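# Swap full sharps bin for empty one, stow full

## Task

The sharps bin sitting in the wall bracket is full: take it out, put the empty bin from the shelved bench into the bracket in its place, and set the full bin inside the tote on the cart (the cart and the stool may be moved). At the end the gripper must be open and the robot backed away from everything, and the robot must not have tipped over or be left leaning.

## Robot and tools

Robot: a simulated Hello Robot Stretch 4, a single-arm mobile manipulator about 1.6 m tall. It has an omni-wheel base (rim within 0.23 m of the base origin), a lift on a mast, an arm that telescopes forward, a wrist with yaw, pitch and roll, and a two-finger gripper. Now and then a loose object may get a short shove from outside.

Frames: the base frame sits on the floor under the base centre, x ahead, y to the left, z up. hand_pose is reported in this frame: a point between the open fingertips, whose axes line up with the base frame when all wrist joints are 0. The printed hand position may be a little off. The odometry frame is the base frame as it was at the start of the scene.

execute_actions(actions, cameras): actions is a list holding one action, or empty to just read state and images. An action may have "base", "joints" or both, plus optional "pace" and "contact_limits"; alternatively it is {"end_of_arm": "enable_torque"} alone, which turns back on any wrist or gripper motor that cut out and makes it hold where it is. "base" takes exactly one relative command, measured from where the base last reported itself: translate_m (straight, forward positive, -2 to 2 m), strafe_m (sideways, left positive, -2 to 2 m) or rotate_rad (turn on the spot, counter-clockwise/left positive, -3.2 to 3.2 rad). "joints" is one dictionary of absolute targets keyed by joint name: lift_m 0 to 1.2 m; arm_m 0 to 0.55 m extension; wrist_yaw_rad -1.134 to 4.276 (0 points ahead, positive turns left, 3.14 tucked back, beyond 3.4 the arm may block it); wrist_pitch_rad -1.117 to 4.259 (0 level, 1.57 pointing down); wrist_roll_rad -1.117 to 4.259 (positive is clockwise seen from behind the gripper); gripper_m -0.038 to 0.141 m, the fingertip gap (negative makes the tips press together). Joint targets outside range are clipped and the result says so; any other bad value or unknown key rejects the whole call. Motions in one action start together. A joint or base left out may still be pushing toward its previous target. pace is "slow", "default", "fast" or "max" (base up to 0.1/0.3/0.4/0.6 m/s and 1/2/3/4 rad/s, reduced when the lift is high). contact_limits only takes arm_m, 0 (most sensitive) to 0.75; default 0.5. One action lasts at most 15 s. cameras: head_camera (mast top, forward and down), head_left_camera and head_right_camera (fisheyes, steeper, show base and arm), wrist_camera (along the fingers); omit or "all" for all, [] for none.

wait(seconds 0 to 10): commands nothing, returns state and images. zoom_image(camera, region [x0,y0,x1,y1] pixels, at most 504x504) enlarges part of the latest full image. read_manual gives only licence texts. finished_scene(scene) ends the scene for good once the robot has held its last command; the goal must be met and stay met.

Results: base_status and joint_status tell how each motion ended: "done"; "off_target" (stopped short, may still push); "contact_stop_at_<key>" (hit something; that part goes slack, a slack lift may sag under load, a slack base may roll); "limit_stop_at_<name>", including own_body (self-collision, often with the gripper tilted up and rolled; move away from the body) and tilt (leaning over 6 degrees; lift, arm and wheels go slack until it leans less); "torque_fault" (a wrist or gripper motor overloaded and went limp; send enable_torque). on_its_own reports things not commanded by this call; "held at" is a held target, not a position. lidar_m is 12 distances in 30-degree sectors counter-clockwise from straight ahead (4th left, 7th behind, 10th right); "-" means nothing seen or closer than 0.25 m; it misses glass, thin legs and much behind. wrist_depth_mm is a 7x7 grid of depths in mm, 100 to 2000. base_odometry counts wheel turns, so slip counts as travel; if turned_by_wheels and turned_by_imu differ by over about 0.1 rad, the base hit something or slipped. base_tilt is in degrees, forward and right positive. motor_effort is percent of maximum with the peak in brackets; an effort outside its rest range means pushing or carrying.

Gripping: command gripper_m below the object's width; squeezing pulls it toward the wrist. Neither the reading nor "done" proves a grasp; look for a gripper effort change. If the tips stick on a surface below, raise the lift.

Suggested start: lift_m 0.4 with wrist_yaw_rad 0 in one action to unfold the wrist.

Avoid: driving or turning with over 1 kg held and arm_m above 0.2, especially at fast paces (tipping); steady hard pushes or pulls, worse with the gripper high or a high contact limit; pressing the gripper into things with base or arm moves (torque faults, over about 2 kg level also faults); dropping, slamming or knocking objects over. Shorter robot motion time is better. Finish with the gripper open and the base moved away.

Each tool is called after "Emit:" as a command line: name --argument value for each argument, lists and objects as JSON in quotes; but a table of rows of numbers goes row by row, as --pt "numbers of a row", without its own name.

## Session

Emit:
execute_actions --actions '[]'

Scene clock: 0.00 s.
base_odometry: x=+0.000 y=+0.000 heading=+0.000 (m, m, rad; odometry frame)
turned_by_wheels: +0.000 (rad since the last result)
turned_by_imu: +0.000 (rad since the last result)
base_tilt: forward=-0.2 right=-0.8 (deg)
lidar_m: 1.73 1.59 1.55 1.35 2.26 2.23 2.49 1.56 1.54 1.68 1.65 1.60
base_status: not commanded
joint_positions: lift_m=+0.273 arm_m=+0.001 wrist_yaw_rad=+3.212 wrist_pitch_rad=+0.015 wrist_roll_rad=+0.017 gripper_m=+0.057
joint_status: not commanded
motor_effort: lift_m=+20 arm_m=+0 wrist_yaw_rad=+2 wrist_pitch_rad=-6 wrist_roll_rad=+2 gripper_m=-3 wheel_0=-1 wheel_1=+0 wheel_2=+0 (%)
hand_pose: x=-0.1225 y=+0.0670 z=+0.4470 quat_wxyz=(-0.035, -0.008, +0.008, +0.999) (m; base frame)
wrist_depth_mm: - - 140 - - - - / - - 138 - - - 1983 / - 106 138 - - - 1983 / - 122 138 - - - 1983 / 208 - - - - - 1921 / 212 1808 200 1921 214 - 1808 / 213 1160 1182 146 1160 1255 1308
pictures: head_camera, head_left_camera, head_right_camera, wrist_camera
Images, in order (width x height): head_camera 420x560, head_left_camera 420x672, head_right_camera 420x672, wrist_camera 616x392.

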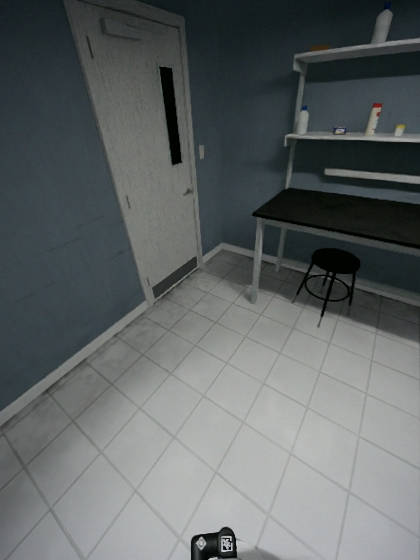

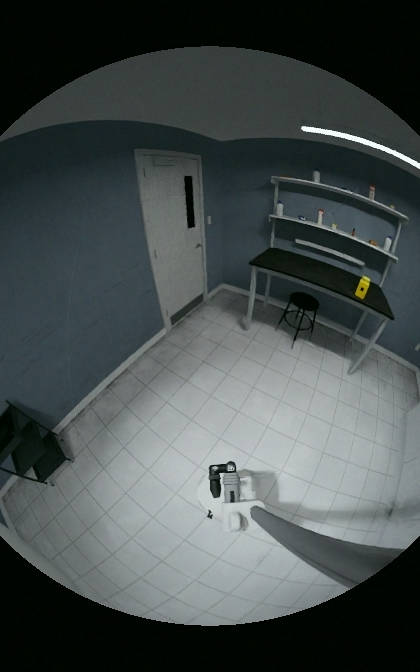

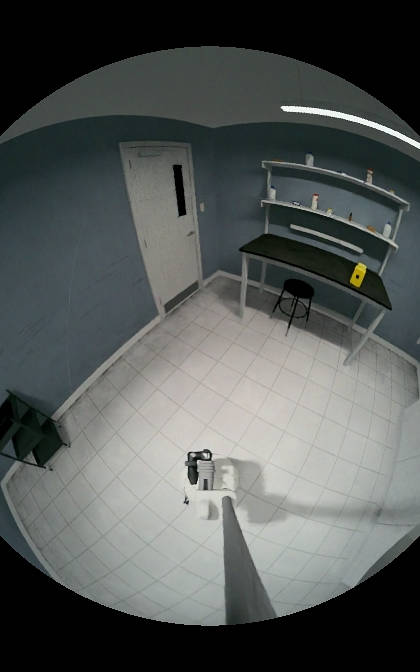

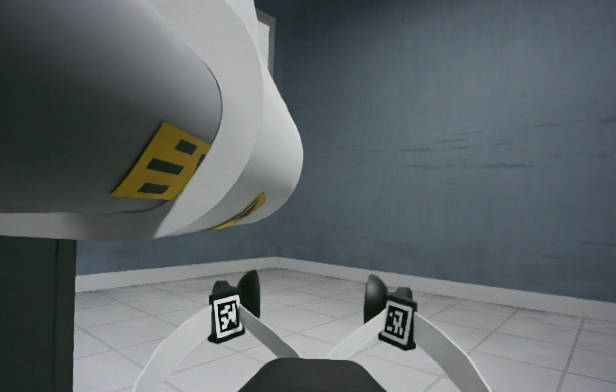

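Emit:
zoom_image --camera "head_right_camera" --region '[240, 150, 420, 400]'

Emit:
zoom_image --camera "head_left_camera" --region '[0, 350, 140, 520]'

Region (240, 150, 420, 400) of head_right_camera's 420x672 image, scaled by 2.016, with more detail than that image has; it fills the left 363 columns of this view, and the rest is white.

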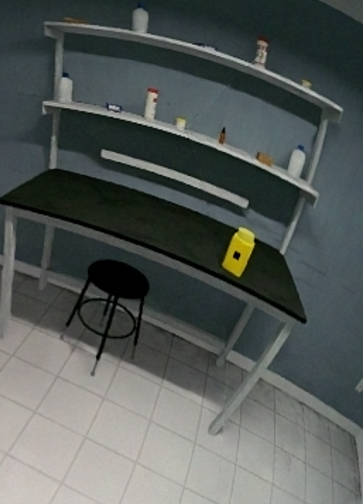

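Region (0, 350, 140, 520) of head_left_camera's 420x672 image, scaled by 2.965, with more detail than that image has; it fills the left 415 columns of this view, and the rest is white.

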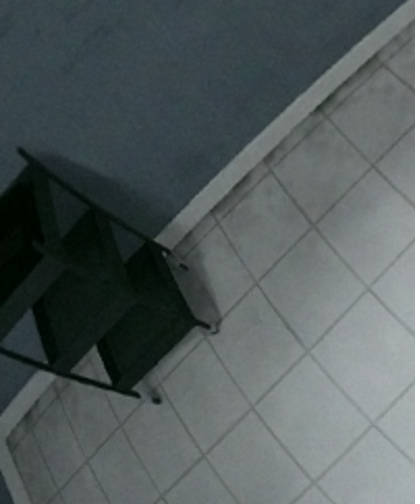

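Emit:
execute_actions --actions '[{"base": {"rotate_rad": -1.3}, "joints": {"lift_m": 0.4, "wrist_yaw_rad": 0}, "pace": "fast"}]'

Scene clock: 9.17 s.
base_odometry: x=+0.000 y=+0.000 heading=-1.300 (m, m, rad; odometry frame)
turned_by_wheels: -1.300 (rad since the last result)
turned_by_imu: -1.316 (rad since the last result)
base_tilt: forward=-0.2 right=-0.7 (deg)
lidar_m: 1.83 1.61 1.63 1.73 1.56 1.37 1.47 2.22 2.33 2.38 1.54 1.55
base_status: done
joint_positions: lift_m=+0.400 arm_m=+0.001 wrist_yaw_rad=+0.000 wrist_pitch_rad=+0.016 wrist_roll_rad=+0.017 gripper_m=+0.057
joint_status: all done
motor_effort: lift_m=+23(24) arm_m=+0(0) wrist_yaw_rad=-1(5) wrist_pitch_rad=-7(7) wrist_roll_rad=+3(2) gripper_m=-3(3) wheel_0=+1(6) wheel_1=+1(8) wheel_2=+1(10) (%)
hand_pose: x=+0.4599 y=-0.0873 z=+0.5735 quat_wxyz=(+1.000, +0.008, +0.008, +0.000) (m; base frame)
wrist_depth_mm: 1808 - - - - 1708 1537 / 1808 - - - - - 1708 / 1499 1921 - - - 1464 1205 / 1921 - - - 1708 1366 1182 / 1863 - - - 1708 1366 1182 / 1808 1921 201 - 213 1366 1160 / 1430 1430 1464 146 1430 1308 1160
pictures: head_camera, head_left_camera, head_right_camera, wrist_camera
Images, in order (width x height): head_camera 420x560, head_left_camera 420x672, head_right_camera 420x672, wrist_camera 616x392.

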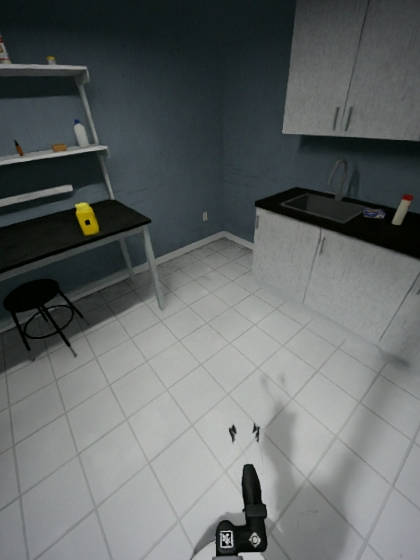

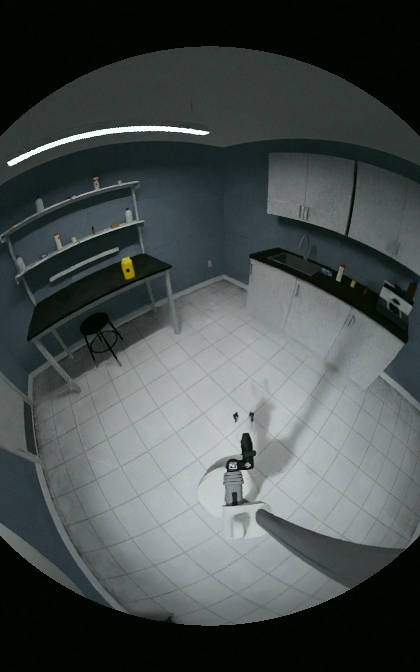

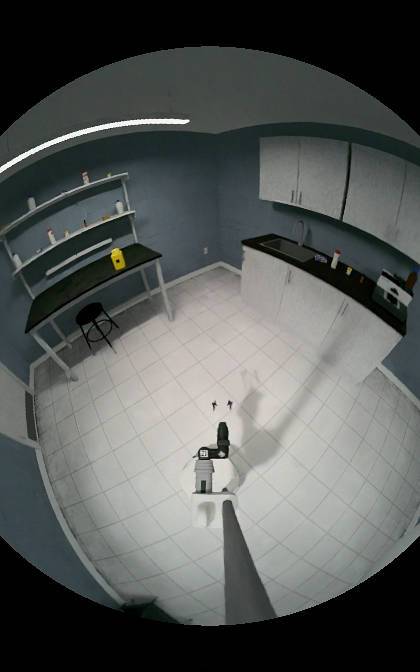

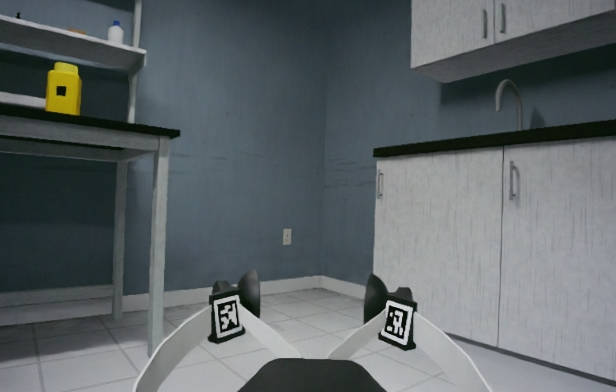

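Emit:
execute_actions --actions '[{"base": {"rotate_rad": -1.9}, "pace": "fast"}]'

Scene clock: 13.20 s.
base_odometry: x=+0.000 y=+0.000 heading=+3.083 (m, m, rad; odometry frame)
turned_by_wheels: -1.900 (rad since the last result)
turned_by_imu: -1.924 (rad since the last result)
base_tilt: forward=-0.1 right=-0.8 (deg)
lidar_m: 2.45 1.58 1.53 1.64 1.67 1.59 1.74 1.59 1.54 1.35 2.35 2.23
base_status: done
joint_positions: lift_m=+0.400 arm_m=+0.001 wrist_yaw_rad=+0.000 wrist_pitch_rad=+0.016 wrist_roll_rad=+0.017 gripper_m=+0.057
joint_status: not commanded
motor_effort: lift_m=+22(23) arm_m=+0(0) wrist_yaw_rad=+2(1) wrist_pitch_rad=-7(7) wrist_roll_rad=+2(2) gripper_m=-2(6) wheel_0=-1(6) wheel_1=-2(11) wheel_2=-2(7) (%)
hand_pose: x=+0.4599 y=-0.0875 z=+0.5735 quat_wxyz=(+1.000, +0.008, +0.008, +0.000) (m; base frame)
wrist_depth_mm: 1863 - - - - 1983 1756 / 1921 - - - - 1983 1756 / 1808 - - - - 1921 1708 / 1921 - - - - 1863 1708 / 1863 - - - - 1863 1708 / 1863 - 200 - 213 1921 1661 / 1430 1397 1464 147 1430 1576 1576
pictures: head_camera, head_left_camera, head_right_camera, wrist_camera
Images, in order (width x height): head_camera 420x560, head_left_camera 420x672, head_right_camera 420x672, wrist_camera 616x392.

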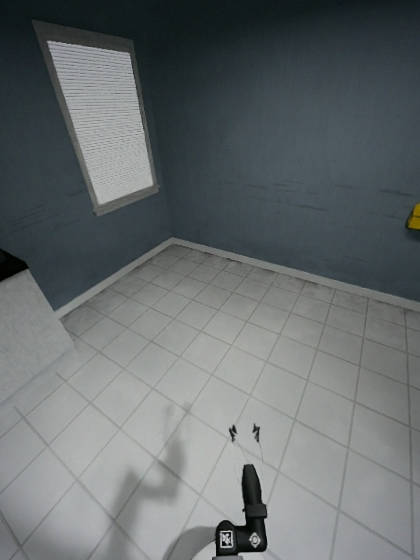

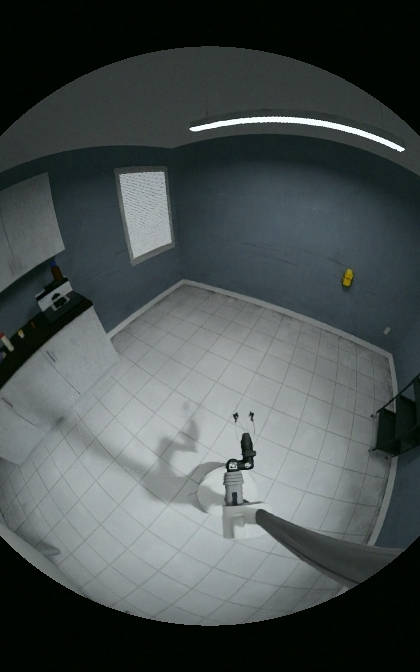

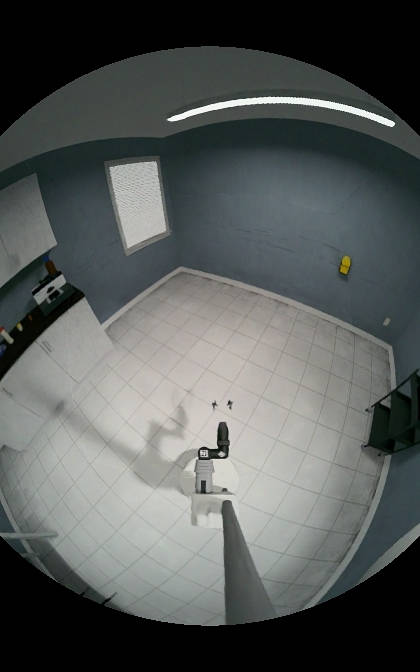

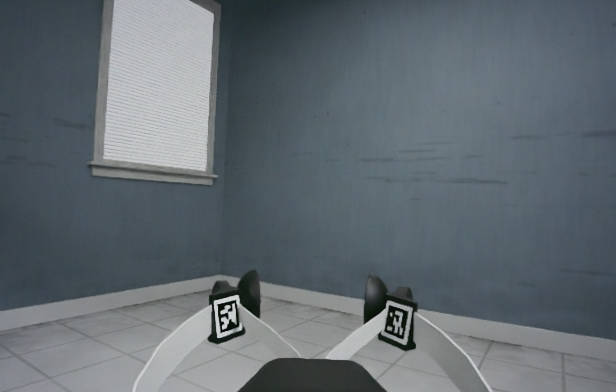

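Emit:
execute_actions --actions '[{"base": {"rotate_rad": -0.55}, "pace": "fast"}]'

Scene clock: 35.20 s.
base_odometry: x=+0.000 y=+0.000 heading=+2.533 (m, m, rad; odometry frame)
turned_by_wheels: -0.550 (rad since the last result)
turned_by_imu: -0.556 (rad since the last result)
base_tilt: forward=-0.2 right=-0.7 (deg)
lidar_m: 2.22 2.42 1.60 1.53 1.61 1.66 1.69 1.68 1.64 1.54 1.38 2.27
base_status: done
joint_positions: lift_m=+0.400 arm_m=+0.001 wrist_yaw_rad=+0.000 wrist_pitch_rad=+0.016 wrist_roll_rad=+0.017 gripper_m=+0.057
joint_status: not commanded
motor_effort: lift_m=+22(22) arm_m=+0(0) wrist_yaw_rad=+1(3) wrist_pitch_rad=-6(8) wrist_roll_rad=+2(3) gripper_m=-1(1) wheel_0=+1(5) wheel_1=+0(7) wheel_2=+0(13) (%)
hand_pose: x=+0.4599 y=-0.0875 z=+0.5735 quat_wxyz=(+1.000, +0.008, +0.008, +0.000) (m; base frame)
wrist_depth_mm: - - - - - - - / - - - - - - - / - - - - - - - / - - - - - - - / - - - - - - - / - - 201 - 213 - - / 1430 1430 1464 147 1430 1537 1618
pictures: head_camera, head_left_camera, head_right_camera, wrist_camera
Images, in order (width x height): head_camera 420x560, head_left_camera 420x672, head_right_camera 420x672, wrist_camera 616x392.

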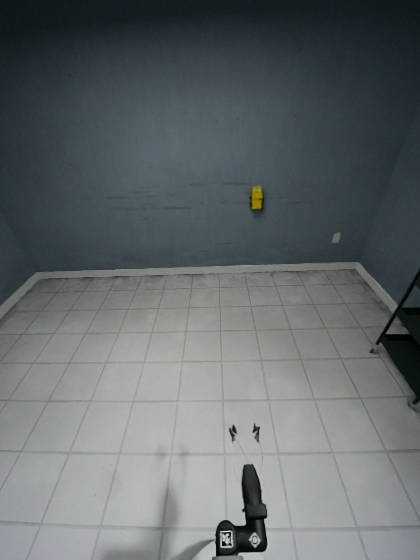

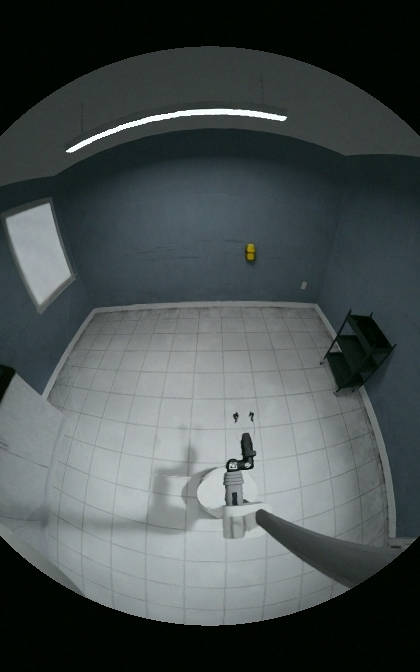

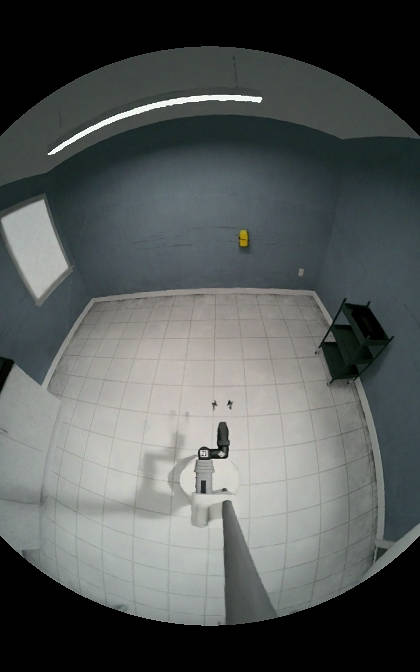

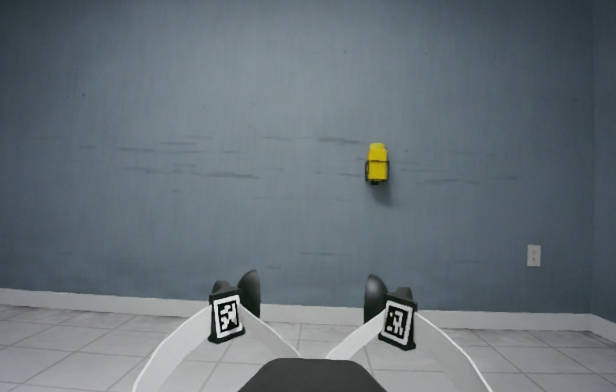

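Emit:
zoom_image --camera "wrist_camera" --region '[340, 125, 420, 205]'

Emit:
zoom_image --camera "head_right_camera" --region '[300, 280, 410, 400]'

Region (340, 125, 420, 205) of wrist_camera's 616x392 image, scaled by 6.300.

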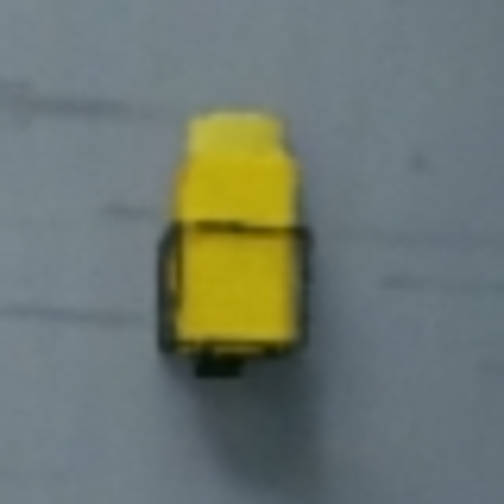

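Region (300, 280, 410, 400) of head_right_camera's 420x672 image, scaled by 4.200, with more detail than that image has; it fills the left 462 columns of this view, and the rest is white.

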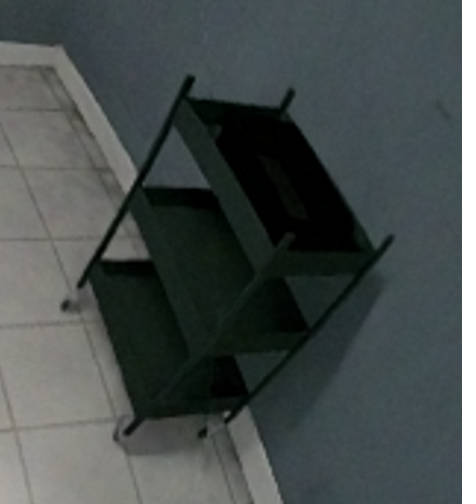

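Emit:
execute_actions --actions '[{"base": {"translate_m": 1.3}, "joints": {"lift_m": 0.7, "gripper_m": 0.14}, "pace": "max"}]' --cameras '["head_camera", "wrist_camera"]'

Emit:
execute_actions --actions '[{"base": {"strafe_m": -0.33}, "pace": "max"}]'

Scene clock: 76.47 s.
base_odometry: x=-1.067 y=+0.743 heading=+2.533 (m, m, rad; odometry frame)
turned_by_wheels: +0.000 (rad since the last result)
turned_by_imu: +0.003 (rad since the last result)
base_tilt: forward=-0.2 right=-0.7 (deg)
lidar_m: 1.00 1.04 1.52 2.09 1.73 2.24 3.66 2.22 1.23 1.17 1.42 0.98
base_status: done
joint_positions: lift_m=+0.700 arm_m=+0.001 wrist_yaw_rad=+0.000 wrist_pitch_rad=+0.015 wrist_roll_rad=+0.017 gripper_m=+0.140
joint_status: all done
motor_effort: lift_m=+21(25) arm_m=+0(0) wrist_yaw_rad=+1(1) wrist_pitch_rad=-7(8) wrist_roll_rad=+2(2) gripper_m=-2(2) wheel_0=-1(5) wheel_1=-1(8) wheel_2=+2(14) (%)
hand_pose: x=+0.4599 y=-0.0875 z=+0.8737 quat_wxyz=(+1.000, +0.008, +0.008, +0.000) (m; base frame)
wrist_depth_mm: 809 809 809 798 798 788 788 / 820 820 798 798 798 788 778 / 809 809 820 798 788 788 778 / 820 809 798 798 788 768 778 / 798 809 788 788 778 676 768 / 809 212 798 798 788 213 768 / 809 798 788 147 778 778 778
pictures: head_camera, wrist_camera
Images, in order (width x height): head_camera 420x560, wrist_camera 616x392.

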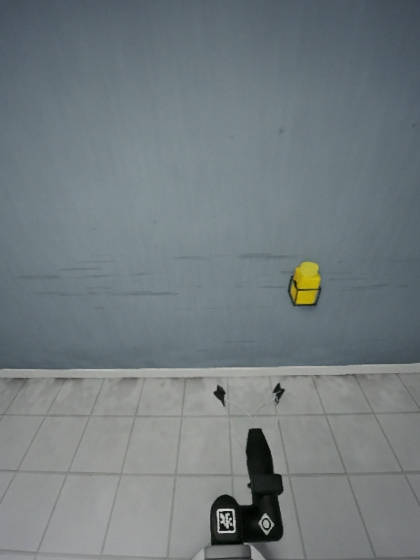

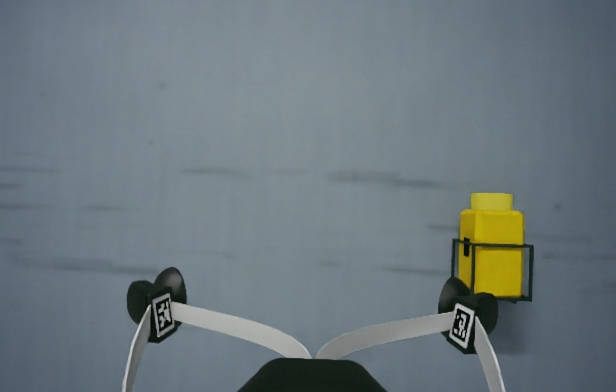

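Scene clock: 78.50 s.
base_odometry: x=-0.878 y=+1.014 heading=+2.533 (m, m, rad; odometry frame)
turned_by_wheels: +0.000 (rad since the last result)
turned_by_imu: +0.000 (rad since the last result)
base_tilt: forward=-0.2 right=-0.7 (deg)
lidar_m: 0.90 1.06 1.47 2.42 2.03 2.71 3.68 1.76 0.89 0.85 1.32 1.04
base_status: done
joint_positions: lift_m=+0.700 arm_m=+0.001 wrist_yaw_rad=+0.000 wrist_pitch_rad=+0.015 wrist_roll_rad=+0.017 gripper_m=+0.140
joint_status: not commanded
motor_effort: lift_m=+21(21) arm_m=+0(0) wrist_yaw_rad=+1(2) wrist_pitch_rad=-7(7) wrist_roll_rad=+2(2) gripper_m=+0(1) wheel_0=-2(10) wheel_1=+1(10) wheel_2=+0(0) (%)
hand_pose: x=+0.4599 y=-0.0875 z=+0.8737 quat_wxyz=(+1.000, +0.008, +0.008, +0.000) (m; base frame)
wrist_depth_mm: 809 809 809 798 788 788 768 / 809 798 798 798 788 778 778 / 809 798 788 778 778 778 778 / 798 788 788 788 778 778 768 / 798 788 788 676 768 768 759 / 798 211 788 778 778 213 759 / 798 778 778 147 768 759 759
pictures: head_camera, head_left_camera, head_right_camera, wrist_camera
Images, in order (width x height): head_camera 420x560, head_left_camera 420x672, head_right_camera 420x672, wrist_camera 616x392.

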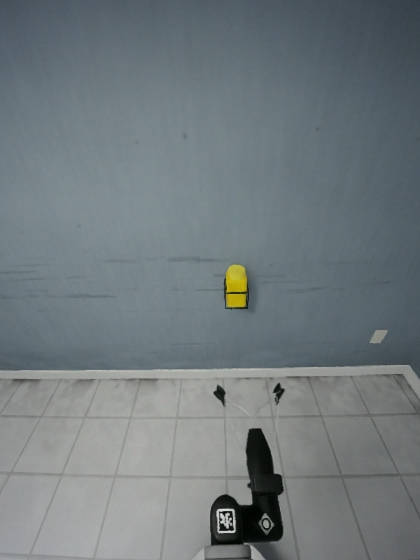

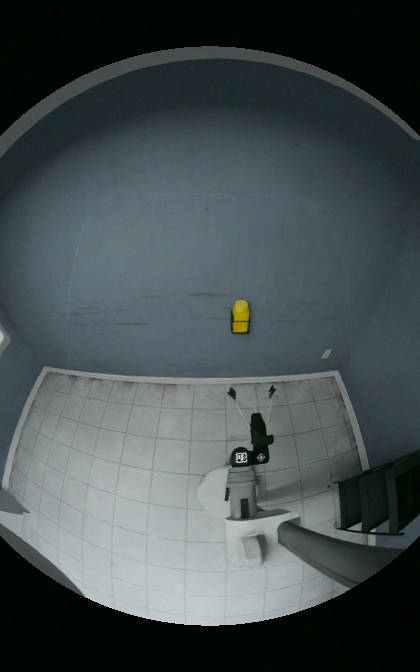

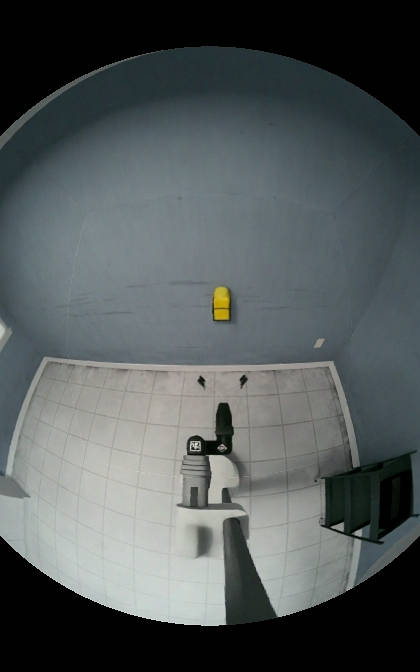

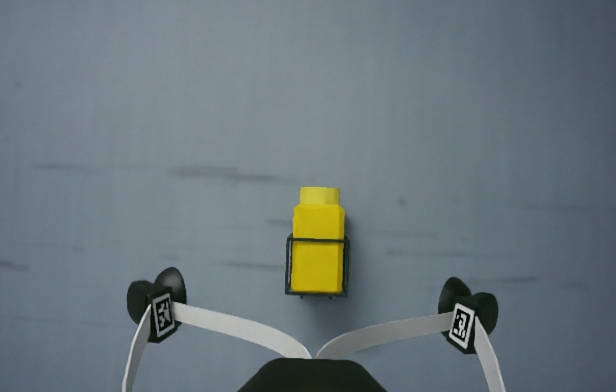

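Emit:
zoom_image --camera "wrist_camera" --region '[260, 170, 380, 310]'

Emit:
zoom_image --camera "head_camera" --region '[0, 340, 420, 560]'

Emit:
zoom_image --camera "head_camera" --region '[200, 250, 280, 330]'

Region (260, 170, 380, 310) of wrist_camera's 616x392 image, scaled by 3.600; it fills the left 432 columns of this view, and the rest is white.

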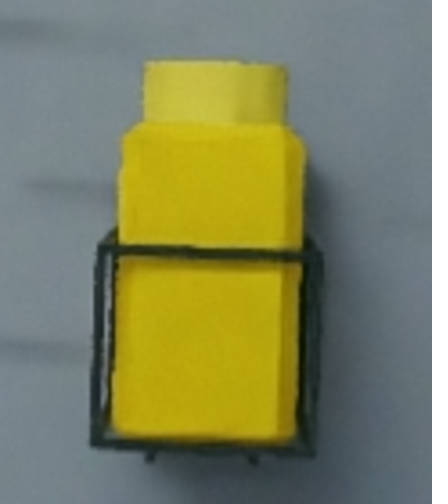

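Region (0, 340, 420, 560) of head_camera's 420x560 image, scaled by 1.200, with more detail than that image has; it fills the top 264 rows of this view, and the rest is white.

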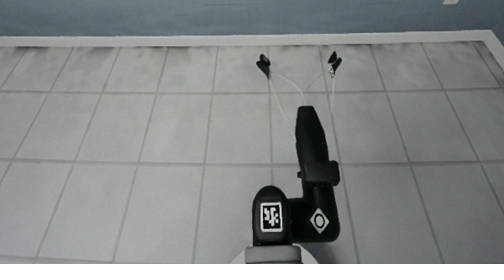

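Region (200, 250, 280, 330) of head_camera's 420x560 image, scaled by 6.300, with more detail than that image has.

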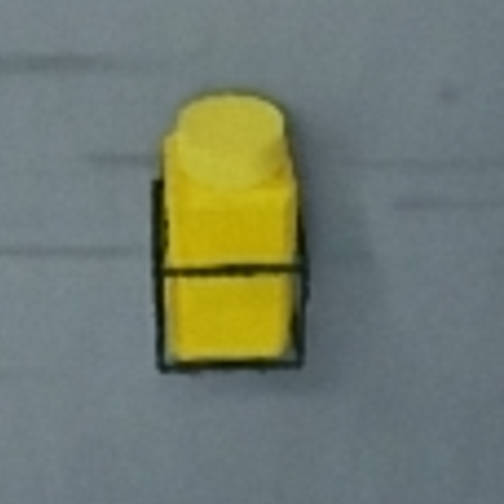

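Emit:
execute_actions --actions '[{"base": {"rotate_rad": -0.035}, "joints": {"lift_m": 0.722}, "pace": "fast"}]' --cameras '[]'

Emit:
execute_actions --actions '[{"base": {"translate_m": 0.25}, "pace": "fast"}]' --cameras '["head_camera", "wrist_camera"]'

Scene clock: 126.27 s.
base_odometry: x=-0.878 y=+1.014 heading=+2.498 (m, m, rad; odometry frame)
turned_by_wheels: -0.035 (rad since the last result)
turned_by_imu: -0.035 (rad since the last result)
base_tilt: forward=-0.1 right=-0.8 (deg)
lidar_m: 0.89 1.04 1.41 2.41 2.04 2.62 3.73 1.85 0.90 0.85 1.31 1.05
base_status: done
joint_positions: lift_m=+0.722 arm_m=+0.001 wrist_yaw_rad=+0.000 wrist_pitch_rad=+0.015 wrist_roll_rad=+0.017 gripper_m=+0.140
joint_status: all done
motor_effort: lift_m=+23(25) arm_m=+0(0) wrist_yaw_rad=+1(1) wrist_pitch_rad=-7(6) wrist_roll_rad=+2(3) gripper_m=+0(0) wheel_0=+1(3) wheel_1=+0(5) wheel_2=-2(6) (%)
hand_pose: x=+0.4599 y=-0.0874 z=+0.8955 quat_wxyz=(+1.000, +0.008, +0.008, +0.000) (m; base frame)
wrist_depth_mm: 788 798 798 798 798 788 798 / 788 788 788 788 809 798 788 / 788 788 788 788 788 798 798 / 788 788 788 788 778 788 788 / 788 788 788 683 778 788 788 / 778 211 788 778 788 213 788 / 778 778 788 147 778 778 778
pictures: none
No camera images: the call's "cameras" was empty. Leave "cameras" out to get every camera's image.

Scene clock: 128.20 s.
base_odometry: x=-1.078 y=+1.164 heading=+2.498 (m, m, rad; odometry frame)
turned_by_wheels: +0.000 (rad since the last result)
turned_by_imu: +0.001 (rad since the last result)
base_tilt: forward=-0.1 right=-0.7 (deg)
lidar_m: 0.64 0.79 1.09 2.42 2.18 2.64 3.99 1.85 0.92 1.26 1.08 0.77
base_status: done
joint_positions: lift_m=+0.722 arm_m=+0.001 wrist_yaw_rad=+0.000 wrist_pitch_rad=+0.015 wrist_roll_rad=+0.017 gripper_m=+0.140
joint_status: not commanded
motor_effort: lift_m=+22(22) arm_m=+0(0) wrist_yaw_rad=+0(1) wrist_pitch_rad=-7(6) wrist_roll_rad=+3(3) gripper_m=+1(1) wheel_0=-1(5) wheel_1=+1(5) wheel_2=+1(12) (%)
hand_pose: x=+0.4599 y=-0.0874 z=+0.8955 quat_wxyz=(+1.000, +0.008, +0.008, +0.000) (m; base frame)
wrist_depth_mm: 544 549 549 544 544 544 549 / 544 544 544 544 544 544 549 / 539 539 539 539 549 544 539 / 544 539 539 539 544 544 544 / 535 544 539 433 539 539 539 / 530 211 439 436 535 213 535 / 530 535 535 147 535 539 539
pictures: head_camera, wrist_camera
Images, in order (width x height): head_camera 420x560, wrist_camera 616x392.

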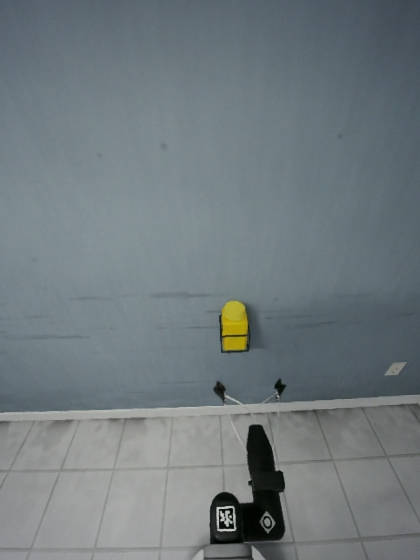

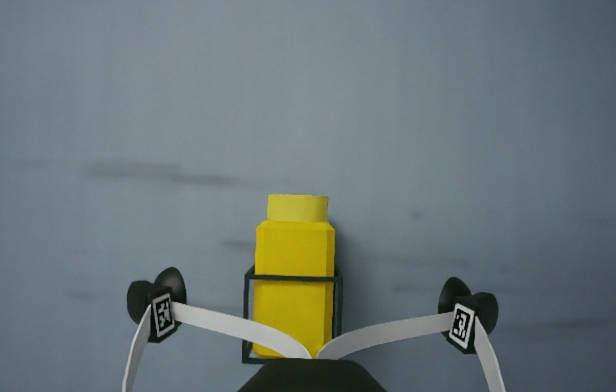

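Emit:
execute_actions --actions '[{"base": {"strafe_m": 0.016}, "joints": {"arm_m": 0.12}, "pace": "fast"}]' --cameras '["head_camera", "wrist_camera"]'

Scene clock: 140.50 s.
base_odometry: x=-1.088 y=+1.151 heading=+2.498 (m, m, rad; odometry frame)
turned_by_wheels: +0.000 (rad since the last result)
turned_by_imu: +0.001 (rad since the last result)
base_tilt: forward=-0.2 right=-0.8 (deg)
lidar_m: 0.64 0.78 1.06 2.39 2.16 2.61 3.96 1.87 0.95 1.28 1.11 0.77
base_status: done
joint_positions: lift_m=+0.722 arm_m=+0.118 wrist_yaw_rad=+0.000 wrist_pitch_rad=+0.015 wrist_roll_rad=+0.017 gripper_m=+0.140
joint_status: all done
motor_effort: lift_m=+22(23) arm_m=+9(9) wrist_yaw_rad=+0(2) wrist_pitch_rad=-6(8) wrist_roll_rad=+2(2) gripper_m=+0(2) wheel_0=-1(9) wheel_1=+2(11) wheel_2=-1(3) (%)
hand_pose: x=+0.5777 y=-0.0874 z=+0.8955 quat_wxyz=(+1.000, +0.008, +0.008, +0.000) (m; base frame)
wrist_depth_mm: 430 427 427 430 427 430 427 / 427 427 427 424 427 424 427 / 427 424 424 424 424 424 427 / 427 424 424 347 421 424 424 / 424 421 421 317 424 421 421 / 421 212 322 315 421 213 421 / 421 418 418 147 421 418 418
pictures: head_camera, wrist_camera
Images, in order (width x height): head_camera 420x560, wrist_camera 616x392.

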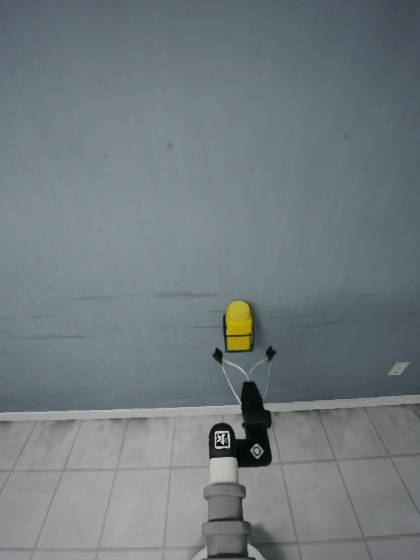

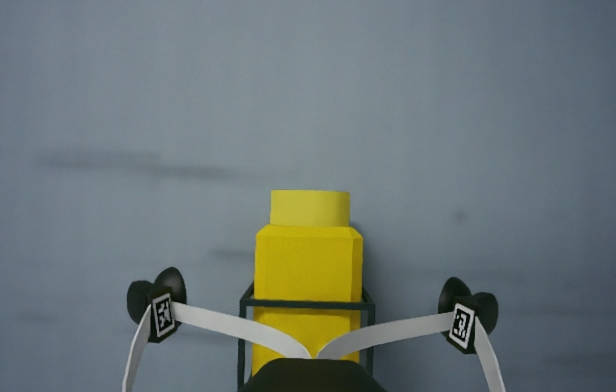

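Emit:
execute_actions --actions '[{"base": {"translate_m": 0.118}, "joints": {"lift_m": 0.726}, "pace": "default"}]' --cameras '["head_camera", "wrist_camera"]'

Scene clock: 166.53 s.
base_odometry: x=-1.182 y=+1.222 heading=+2.498 (m, m, rad; odometry frame)
turned_by_wheels: +0.000 (rad since the last result)
turned_by_imu: +0.001 (rad since the last result)
base_tilt: forward=-0.1 right=-0.7 (deg)
lidar_m: 0.52 0.65 0.91 2.42 2.21 2.56 - 1.26 0.99 1.28 0.92 0.66
base_status: done
joint_positions: lift_m=+0.726 arm_m=+0.118 wrist_yaw_rad=+0.000 wrist_pitch_rad=+0.015 wrist_roll_rad=+0.017 gripper_m=+0.140
joint_status: all done
motor_effort: lift_m=+23(25) arm_m=+9(10) wrist_yaw_rad=+1(1) wrist_pitch_rad=-7(7) wrist_roll_rad=+2(2) gripper_m=+1(2) wheel_0=+1(6) wheel_1=+0(5) wheel_2=+0(8) (%)
hand_pose: x=+0.5777 y=-0.0874 z=+0.8995 quat_wxyz=(+1.000, +0.008, +0.008, +0.000) (m; base frame)
wrist_depth_mm: 310 309 309 309 309 310 310 / 309 310 309 307 309 307 309 / 307 307 307 307 307 306 307 / 306 306 306 217 307 306 307 / 306 304 304 206 306 304 306 / 303 211 200 200 200 213 304 / 303 303 204 147 206 304 304
pictures: head_camera, wrist_camera
Images, in order (width x height): head_camera 420x560, wrist_camera 616x392.

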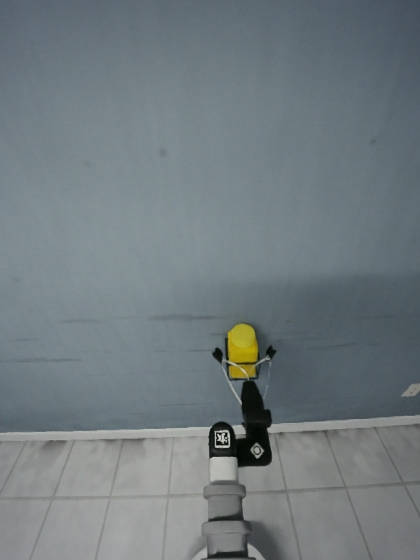

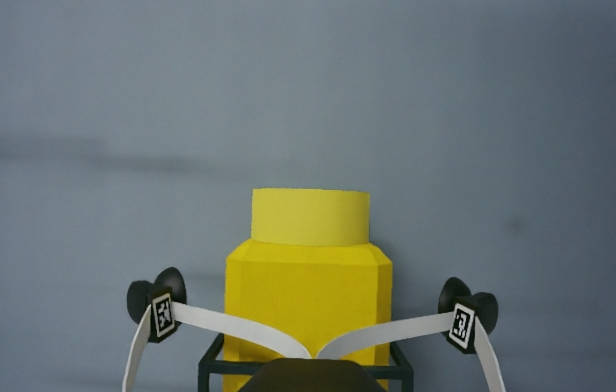

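Emit:
execute_actions --actions '[{"joints": {"arm_m": 0.13, "gripper_m": 0.1}, "pace": "default"}]' --cameras '["head_camera", "wrist_camera"]'

Scene clock: 175.27 s.
base_odometry: x=-1.182 y=+1.222 heading=+2.498 (m, m, rad; odometry frame)
turned_by_wheels: +0.000 (rad since the last result)
turned_by_imu: +0.001 (rad since the last result)
base_tilt: forward=-0.2 right=-0.7 (deg)
lidar_m: 0.51 0.65 0.90 2.41 2.21 2.61 - 1.25 0.99 1.28 0.90 0.66
base_status: not commanded
joint_positions: lift_m=+0.726 arm_m=+0.128 wrist_yaw_rad=+0.000 wrist_pitch_rad=+0.015 wrist_roll_rad=+0.017 gripper_m=+0.100
joint_status: all done
motor_effort: lift_m=+23(23) arm_m=+9(9) wrist_yaw_rad=+0(0) wrist_pitch_rad=-6(6) wrist_roll_rad=+3(3) gripper_m=+0(1) wheel_0=+1(1) wheel_1=+0(0) wheel_2=+0(0) (%)
hand_pose: x=+0.5877 y=-0.0874 z=+0.8995 quat_wxyz=(+1.000, +0.008, +0.008, +0.000) (m; base frame)
wrist_depth_mm: 300 298 298 300 300 300 300 / 298 300 298 298 298 298 298 / 298 298 297 298 297 298 298 / 296 296 297 207 296 296 297 / 296 296 296 197 294 294 296 / 294 294 190 190 191 294 294 / 293 294 191 147 193 294 293
pictures: head_camera, wrist_camera
Images, in order (width x height): head_camera 420x560, wrist_camera 616x392.

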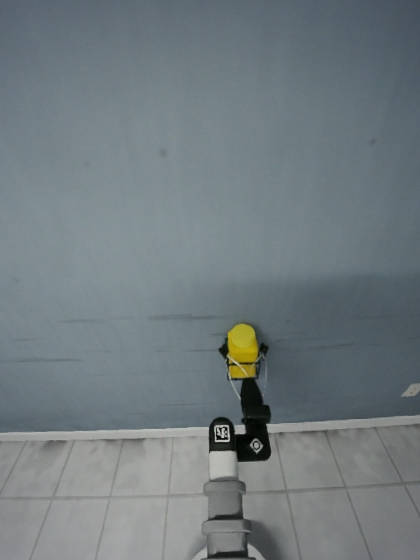

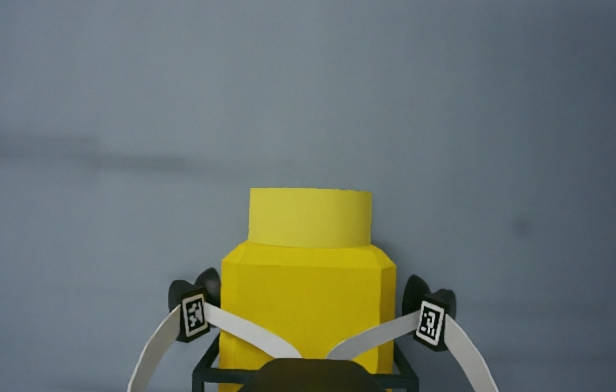

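Emit:
execute_actions --actions '[{"joints": {"gripper_m": 0.05}, "pace": "default"}]' --cameras '["head_camera", "wrist_camera"]'

Scene clock: 181.40 s.
base_odometry: x=-1.182 y=+1.222 heading=+2.499 (m, m, rad; odometry frame)
turned_by_wheels: +0.000 (rad since the last result)
turned_by_imu: +0.001 (rad since the last result)
base_tilt: forward=-0.1 right=-0.8 (deg)
lidar_m: 0.54 0.66 0.91 2.39 2.23 2.61 - 1.24 0.99 1.28 0.94 0.66
base_status: not commanded
joint_positions: lift_m=+0.726 arm_m=+0.130 wrist_yaw_rad=+0.010 wrist_pitch_rad=+0.015 wrist_roll_rad=+0.017 gripper_m=+0.051
joint_status: all done
on_its_own: wrist_yaw_rad is at rest, and its effort (-28) is outside its rest range (-13 to +13)
motor_effort: lift_m=+23(23) arm_m=-2(10) wrist_yaw_rad=-28(30) wrist_pitch_rad=-5(7) wrist_roll_rad=+3(2) gripper_m=-28(29) wheel_0=-4(4) wheel_1=-1(1) wheel_2=+10(10) (%)
hand_pose: x=+0.5906 y=-0.0845 z=+0.8996 quat_wxyz=(+1.000, +0.008, +0.008, +0.005) (m; base frame)
wrist_depth_mm: 297 297 297 294 294 293 293 / 296 294 296 294 293 293 291 / 294 294 293 293 291 290 291 / 294 294 293 193 290 290 290 / 293 290 291 189 290 289 289 / 291 290 185 180 180 287 287 / 290 289 185 181 181 175 286
pictures: head_camera, wrist_camera
Images, in order (width x height): head_camera 420x560, wrist_camera 616x392.

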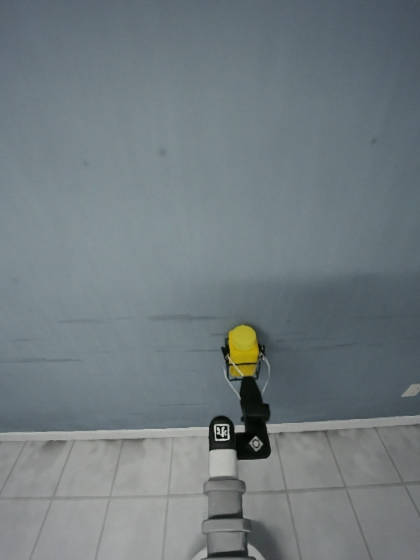

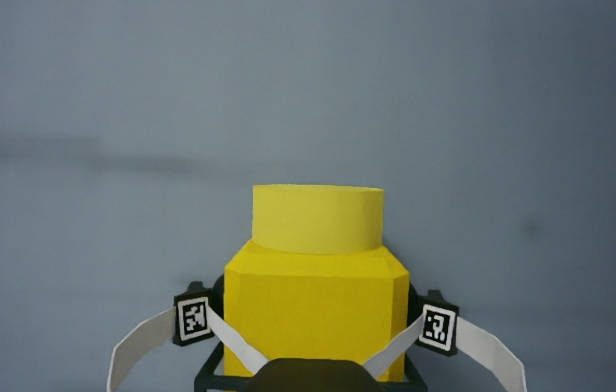

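Emit:
execute_actions --actions '[{"joints": {"arm_m": 0.142, "wrist_yaw_rad": 0}, "pace": "slow"}]' --cameras '["wrist_camera"]'

Scene clock: 185.90 s.
base_odometry: x=-1.182 y=+1.222 heading=+2.498 (m, m, rad; odometry frame)
turned_by_wheels: +0.000 (rad since the last result)
turned_by_imu: +0.000 (rad since the last result)
base_tilt: forward=-0.2 right=-0.7 (deg)
lidar_m: 0.54 0.64 0.92 2.41 2.23 2.62 - 1.26 0.97 1.26 0.91 0.66
base_status: not commanded
joint_positions: lift_m=+0.726 arm_m=+0.140 wrist_yaw_rad=+0.000 wrist_pitch_rad=+0.016 wrist_roll_rad=+0.017 gripper_m=+0.050
joint_status: all done
motor_effort: lift_m=+23(23) arm_m=+10(12) wrist_yaw_rad=+0(29) wrist_pitch_rad=-8(9) wrist_roll_rad=+3(3) gripper_m=-17(29) wheel_0=-2(4) wheel_1=-1(1) wheel_2=+2(10) (%)
hand_pose: x=+0.5997 y=-0.0873 z=+0.8994 quat_wxyz=(+1.000, +0.008, +0.008, +0.000) (m; base frame)
wrist_depth_mm: 287 287 287 287 287 287 287 / 287 287 286 286 287 287 286 / 286 285 285 285 285 285 286 / 285 283 285 195 285 285 285 / 283 283 283 186 283 285 283 / 282 282 181 178 181 281 282 / 281 282 179 177 178 281 282
pictures: wrist_camera
Images, in order (width x height): wrist_camera 616x392.

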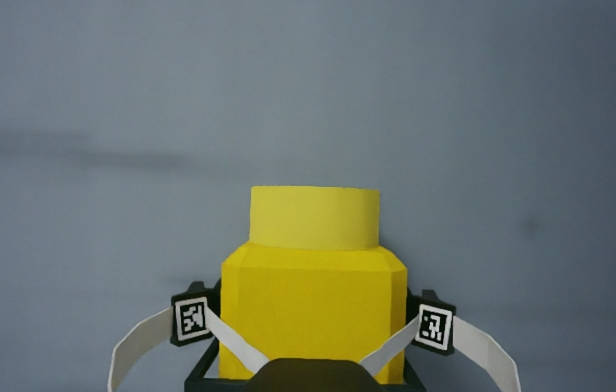

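Emit:
execute_actions --actions '[{"joints": {"arm_m": 0.149, "gripper_m": 0.025}, "pace": "slow"}]' --cameras '["wrist_camera"]'

Scene clock: 191.40 s.
base_odometry: x=-1.182 y=+1.222 heading=+2.498 (m, m, rad; odometry frame)
turned_by_wheels: +0.000 (rad since the last result)
turned_by_imu: +0.001 (rad since the last result)
base_tilt: forward=-0.2 right=-0.7 (deg)
lidar_m: 0.52 0.66 0.88 2.41 2.22 2.60 - 1.25 0.99 1.26 0.90 0.66
base_status: not commanded
joint_positions: lift_m=+0.726 arm_m=+0.147 wrist_yaw_rad=-0.001 wrist_pitch_rad=+0.016 wrist_roll_rad=+0.017 gripper_m=+0.026
joint_status: all done
motor_effort: lift_m=+23(23) arm_m=+10(14) wrist_yaw_rad=+2(9) wrist_pitch_rad=-9(10) wrist_roll_rad=+2(2) gripper_m=-25(22) wheel_0=+0(2) wheel_1=-1(1) wheel_2=-2(2) (%)
hand_pose: x=+0.6066 y=-0.0876 z=+0.8993 quat_wxyz=(+1.000, +0.008, +0.008, +0.000) (m; base frame)
wrist_depth_mm: 279 281 281 281 281 281 281 / 279 279 279 278 279 279 281 / 278 279 279 279 278 279 278 / 277 278 278 186 277 277 277 / 276 276 277 179 276 277 278 / 276 274 173 171 172 276 276 / 274 276 170 171 171 173 276
pictures: wrist_camera
Images, in order (width x height): wrist_camera 616x392.

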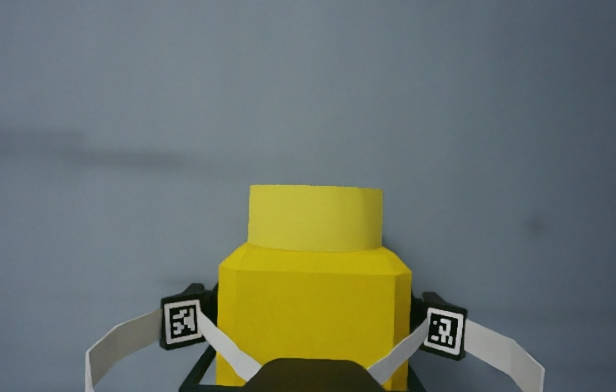

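Grip is firm. Lifting a little to check the load.

Emit:
execute_actions --actions '[{"joints": {"lift_m": 0.75}, "pace": "slow"}]' --cameras '["head_camera", "wrist_camera"]'

Scene clock: 195.07 s.
base_odometry: x=-1.182 y=+1.222 heading=+2.498 (m, m, rad; odometry frame)
turned_by_wheels: +0.000 (rad since the last result)
turned_by_imu: +0.001 (rad since the last result)
base_tilt: forward=-0.3 right=-0.7 (deg)
lidar_m: 0.51 0.65 0.89 2.38 2.22 2.61 - 1.24 0.96 1.28 0.92 0.66
base_status: not commanded
joint_positions: lift_m=+0.750 arm_m=+0.147 wrist_yaw_rad=+0.000 wrist_pitch_rad=+0.022 wrist_roll_rad=+0.017 gripper_m=+0.026
joint_status: all done
on_its_own: wrist_pitch_rad is at rest, and its effort (-26) is outside its rest range (-23 to +23)
motor_effort: lift_m=+25(29) arm_m=+10(10) wrist_yaw_rad=+1(2) wrist_pitch_rad=-26(28) wrist_roll_rad=+2(3) gripper_m=-24(23) wheel_0=+0(0) wheel_1=-1(1) wheel_2=-2(2) (%)
hand_pose: x=+0.6066 y=-0.0875 z=+0.9215 quat_wxyz=(+1.000, +0.008, +0.011, +0.000) (m; base frame)
wrist_depth_mm: 279 278 279 279 279 279 279 / 278 277 278 278 278 278 278 / 278 277 278 278 278 278 278 / 277 276 278 185 277 278 277 / 277 276 277 182 277 277 277 / 276 276 179 171 172 276 276 / 274 276 179 171 171 172 276
pictures: head_camera, wrist_camera
Images, in order (width x height): head_camera 420x560, wrist_camera 616x392.

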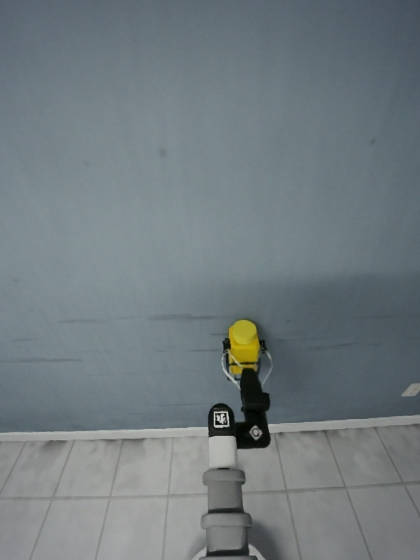

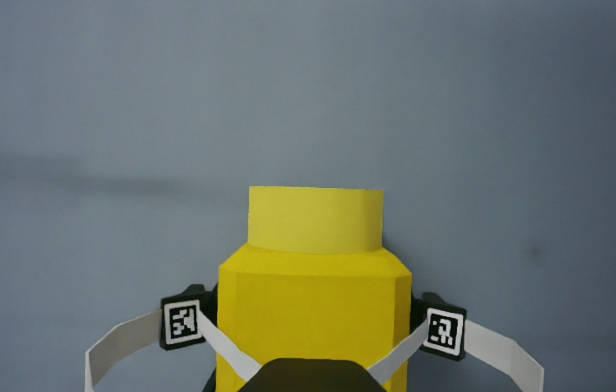

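Emit:
execute_actions --actions '[{"joints": {"lift_m": 0.86}, "pace": "default"}]' --cameras '["head_camera", "wrist_camera"]'

Scene clock: 200.03 s.
base_odometry: x=-1.182 y=+1.222 heading=+2.498 (m, m, rad; odometry frame)
turned_by_wheels: +0.000 (rad since the last result)
turned_by_imu: +0.001 (rad since the last result)
base_tilt: forward=-0.2 right=-0.8 (deg)
lidar_m: 0.50 0.67 0.93 2.41 2.21 2.61 - 1.26 0.99 1.26 0.94 0.66
base_status: not commanded
joint_positions: lift_m=+0.860 arm_m=+0.147 wrist_yaw_rad=+0.000 wrist_pitch_rad=+0.022 wrist_roll_rad=+0.017 gripper_m=+0.026
joint_status: all done
on_its_own: wrist_pitch_rad is at rest, and its effort (-26) is outside its rest range (-23 to +23)
motor_effort: lift_m=+25(29) arm_m=+10(10) wrist_yaw_rad=+2(2) wrist_pitch_rad=-26(26) wrist_roll_rad=+2(2) gripper_m=-26(25) wheel_0=+0(0) wheel_1=-1(2) wheel_2=-2(2) (%)
hand_pose: x=+0.6066 y=-0.0875 z=+1.0315 quat_wxyz=(+1.000, +0.008, +0.011, +0.000) (m; base frame)
wrist_depth_mm: 278 279 279 277 281 278 279 / 278 278 278 278 278 278 278 / 277 278 277 278 277 278 278 / 277 277 277 186 278 277 277 / 277 277 277 182 277 277 277 / 276 277 179 171 171 277 277 / 276 276 179 171 171 172 277
pictures: head_camera, wrist_camera
Images, in order (width x height): head_camera 420x560, wrist_camera 616x392.

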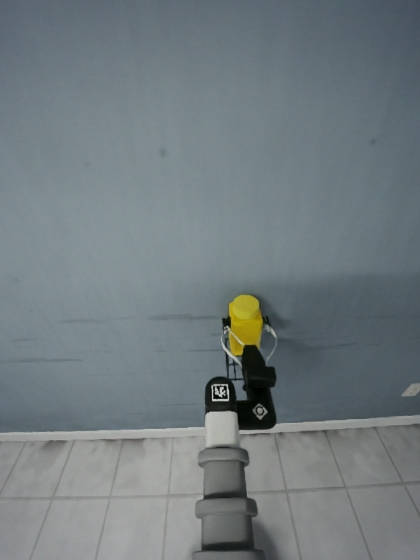

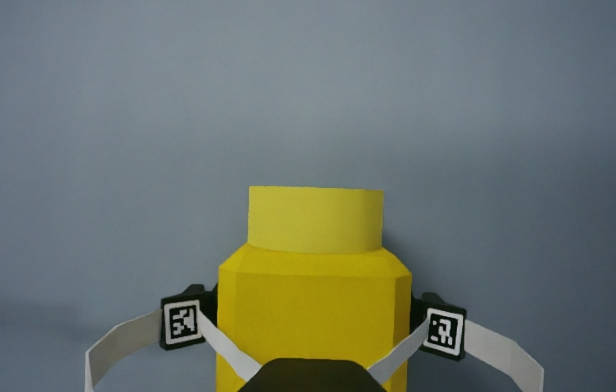

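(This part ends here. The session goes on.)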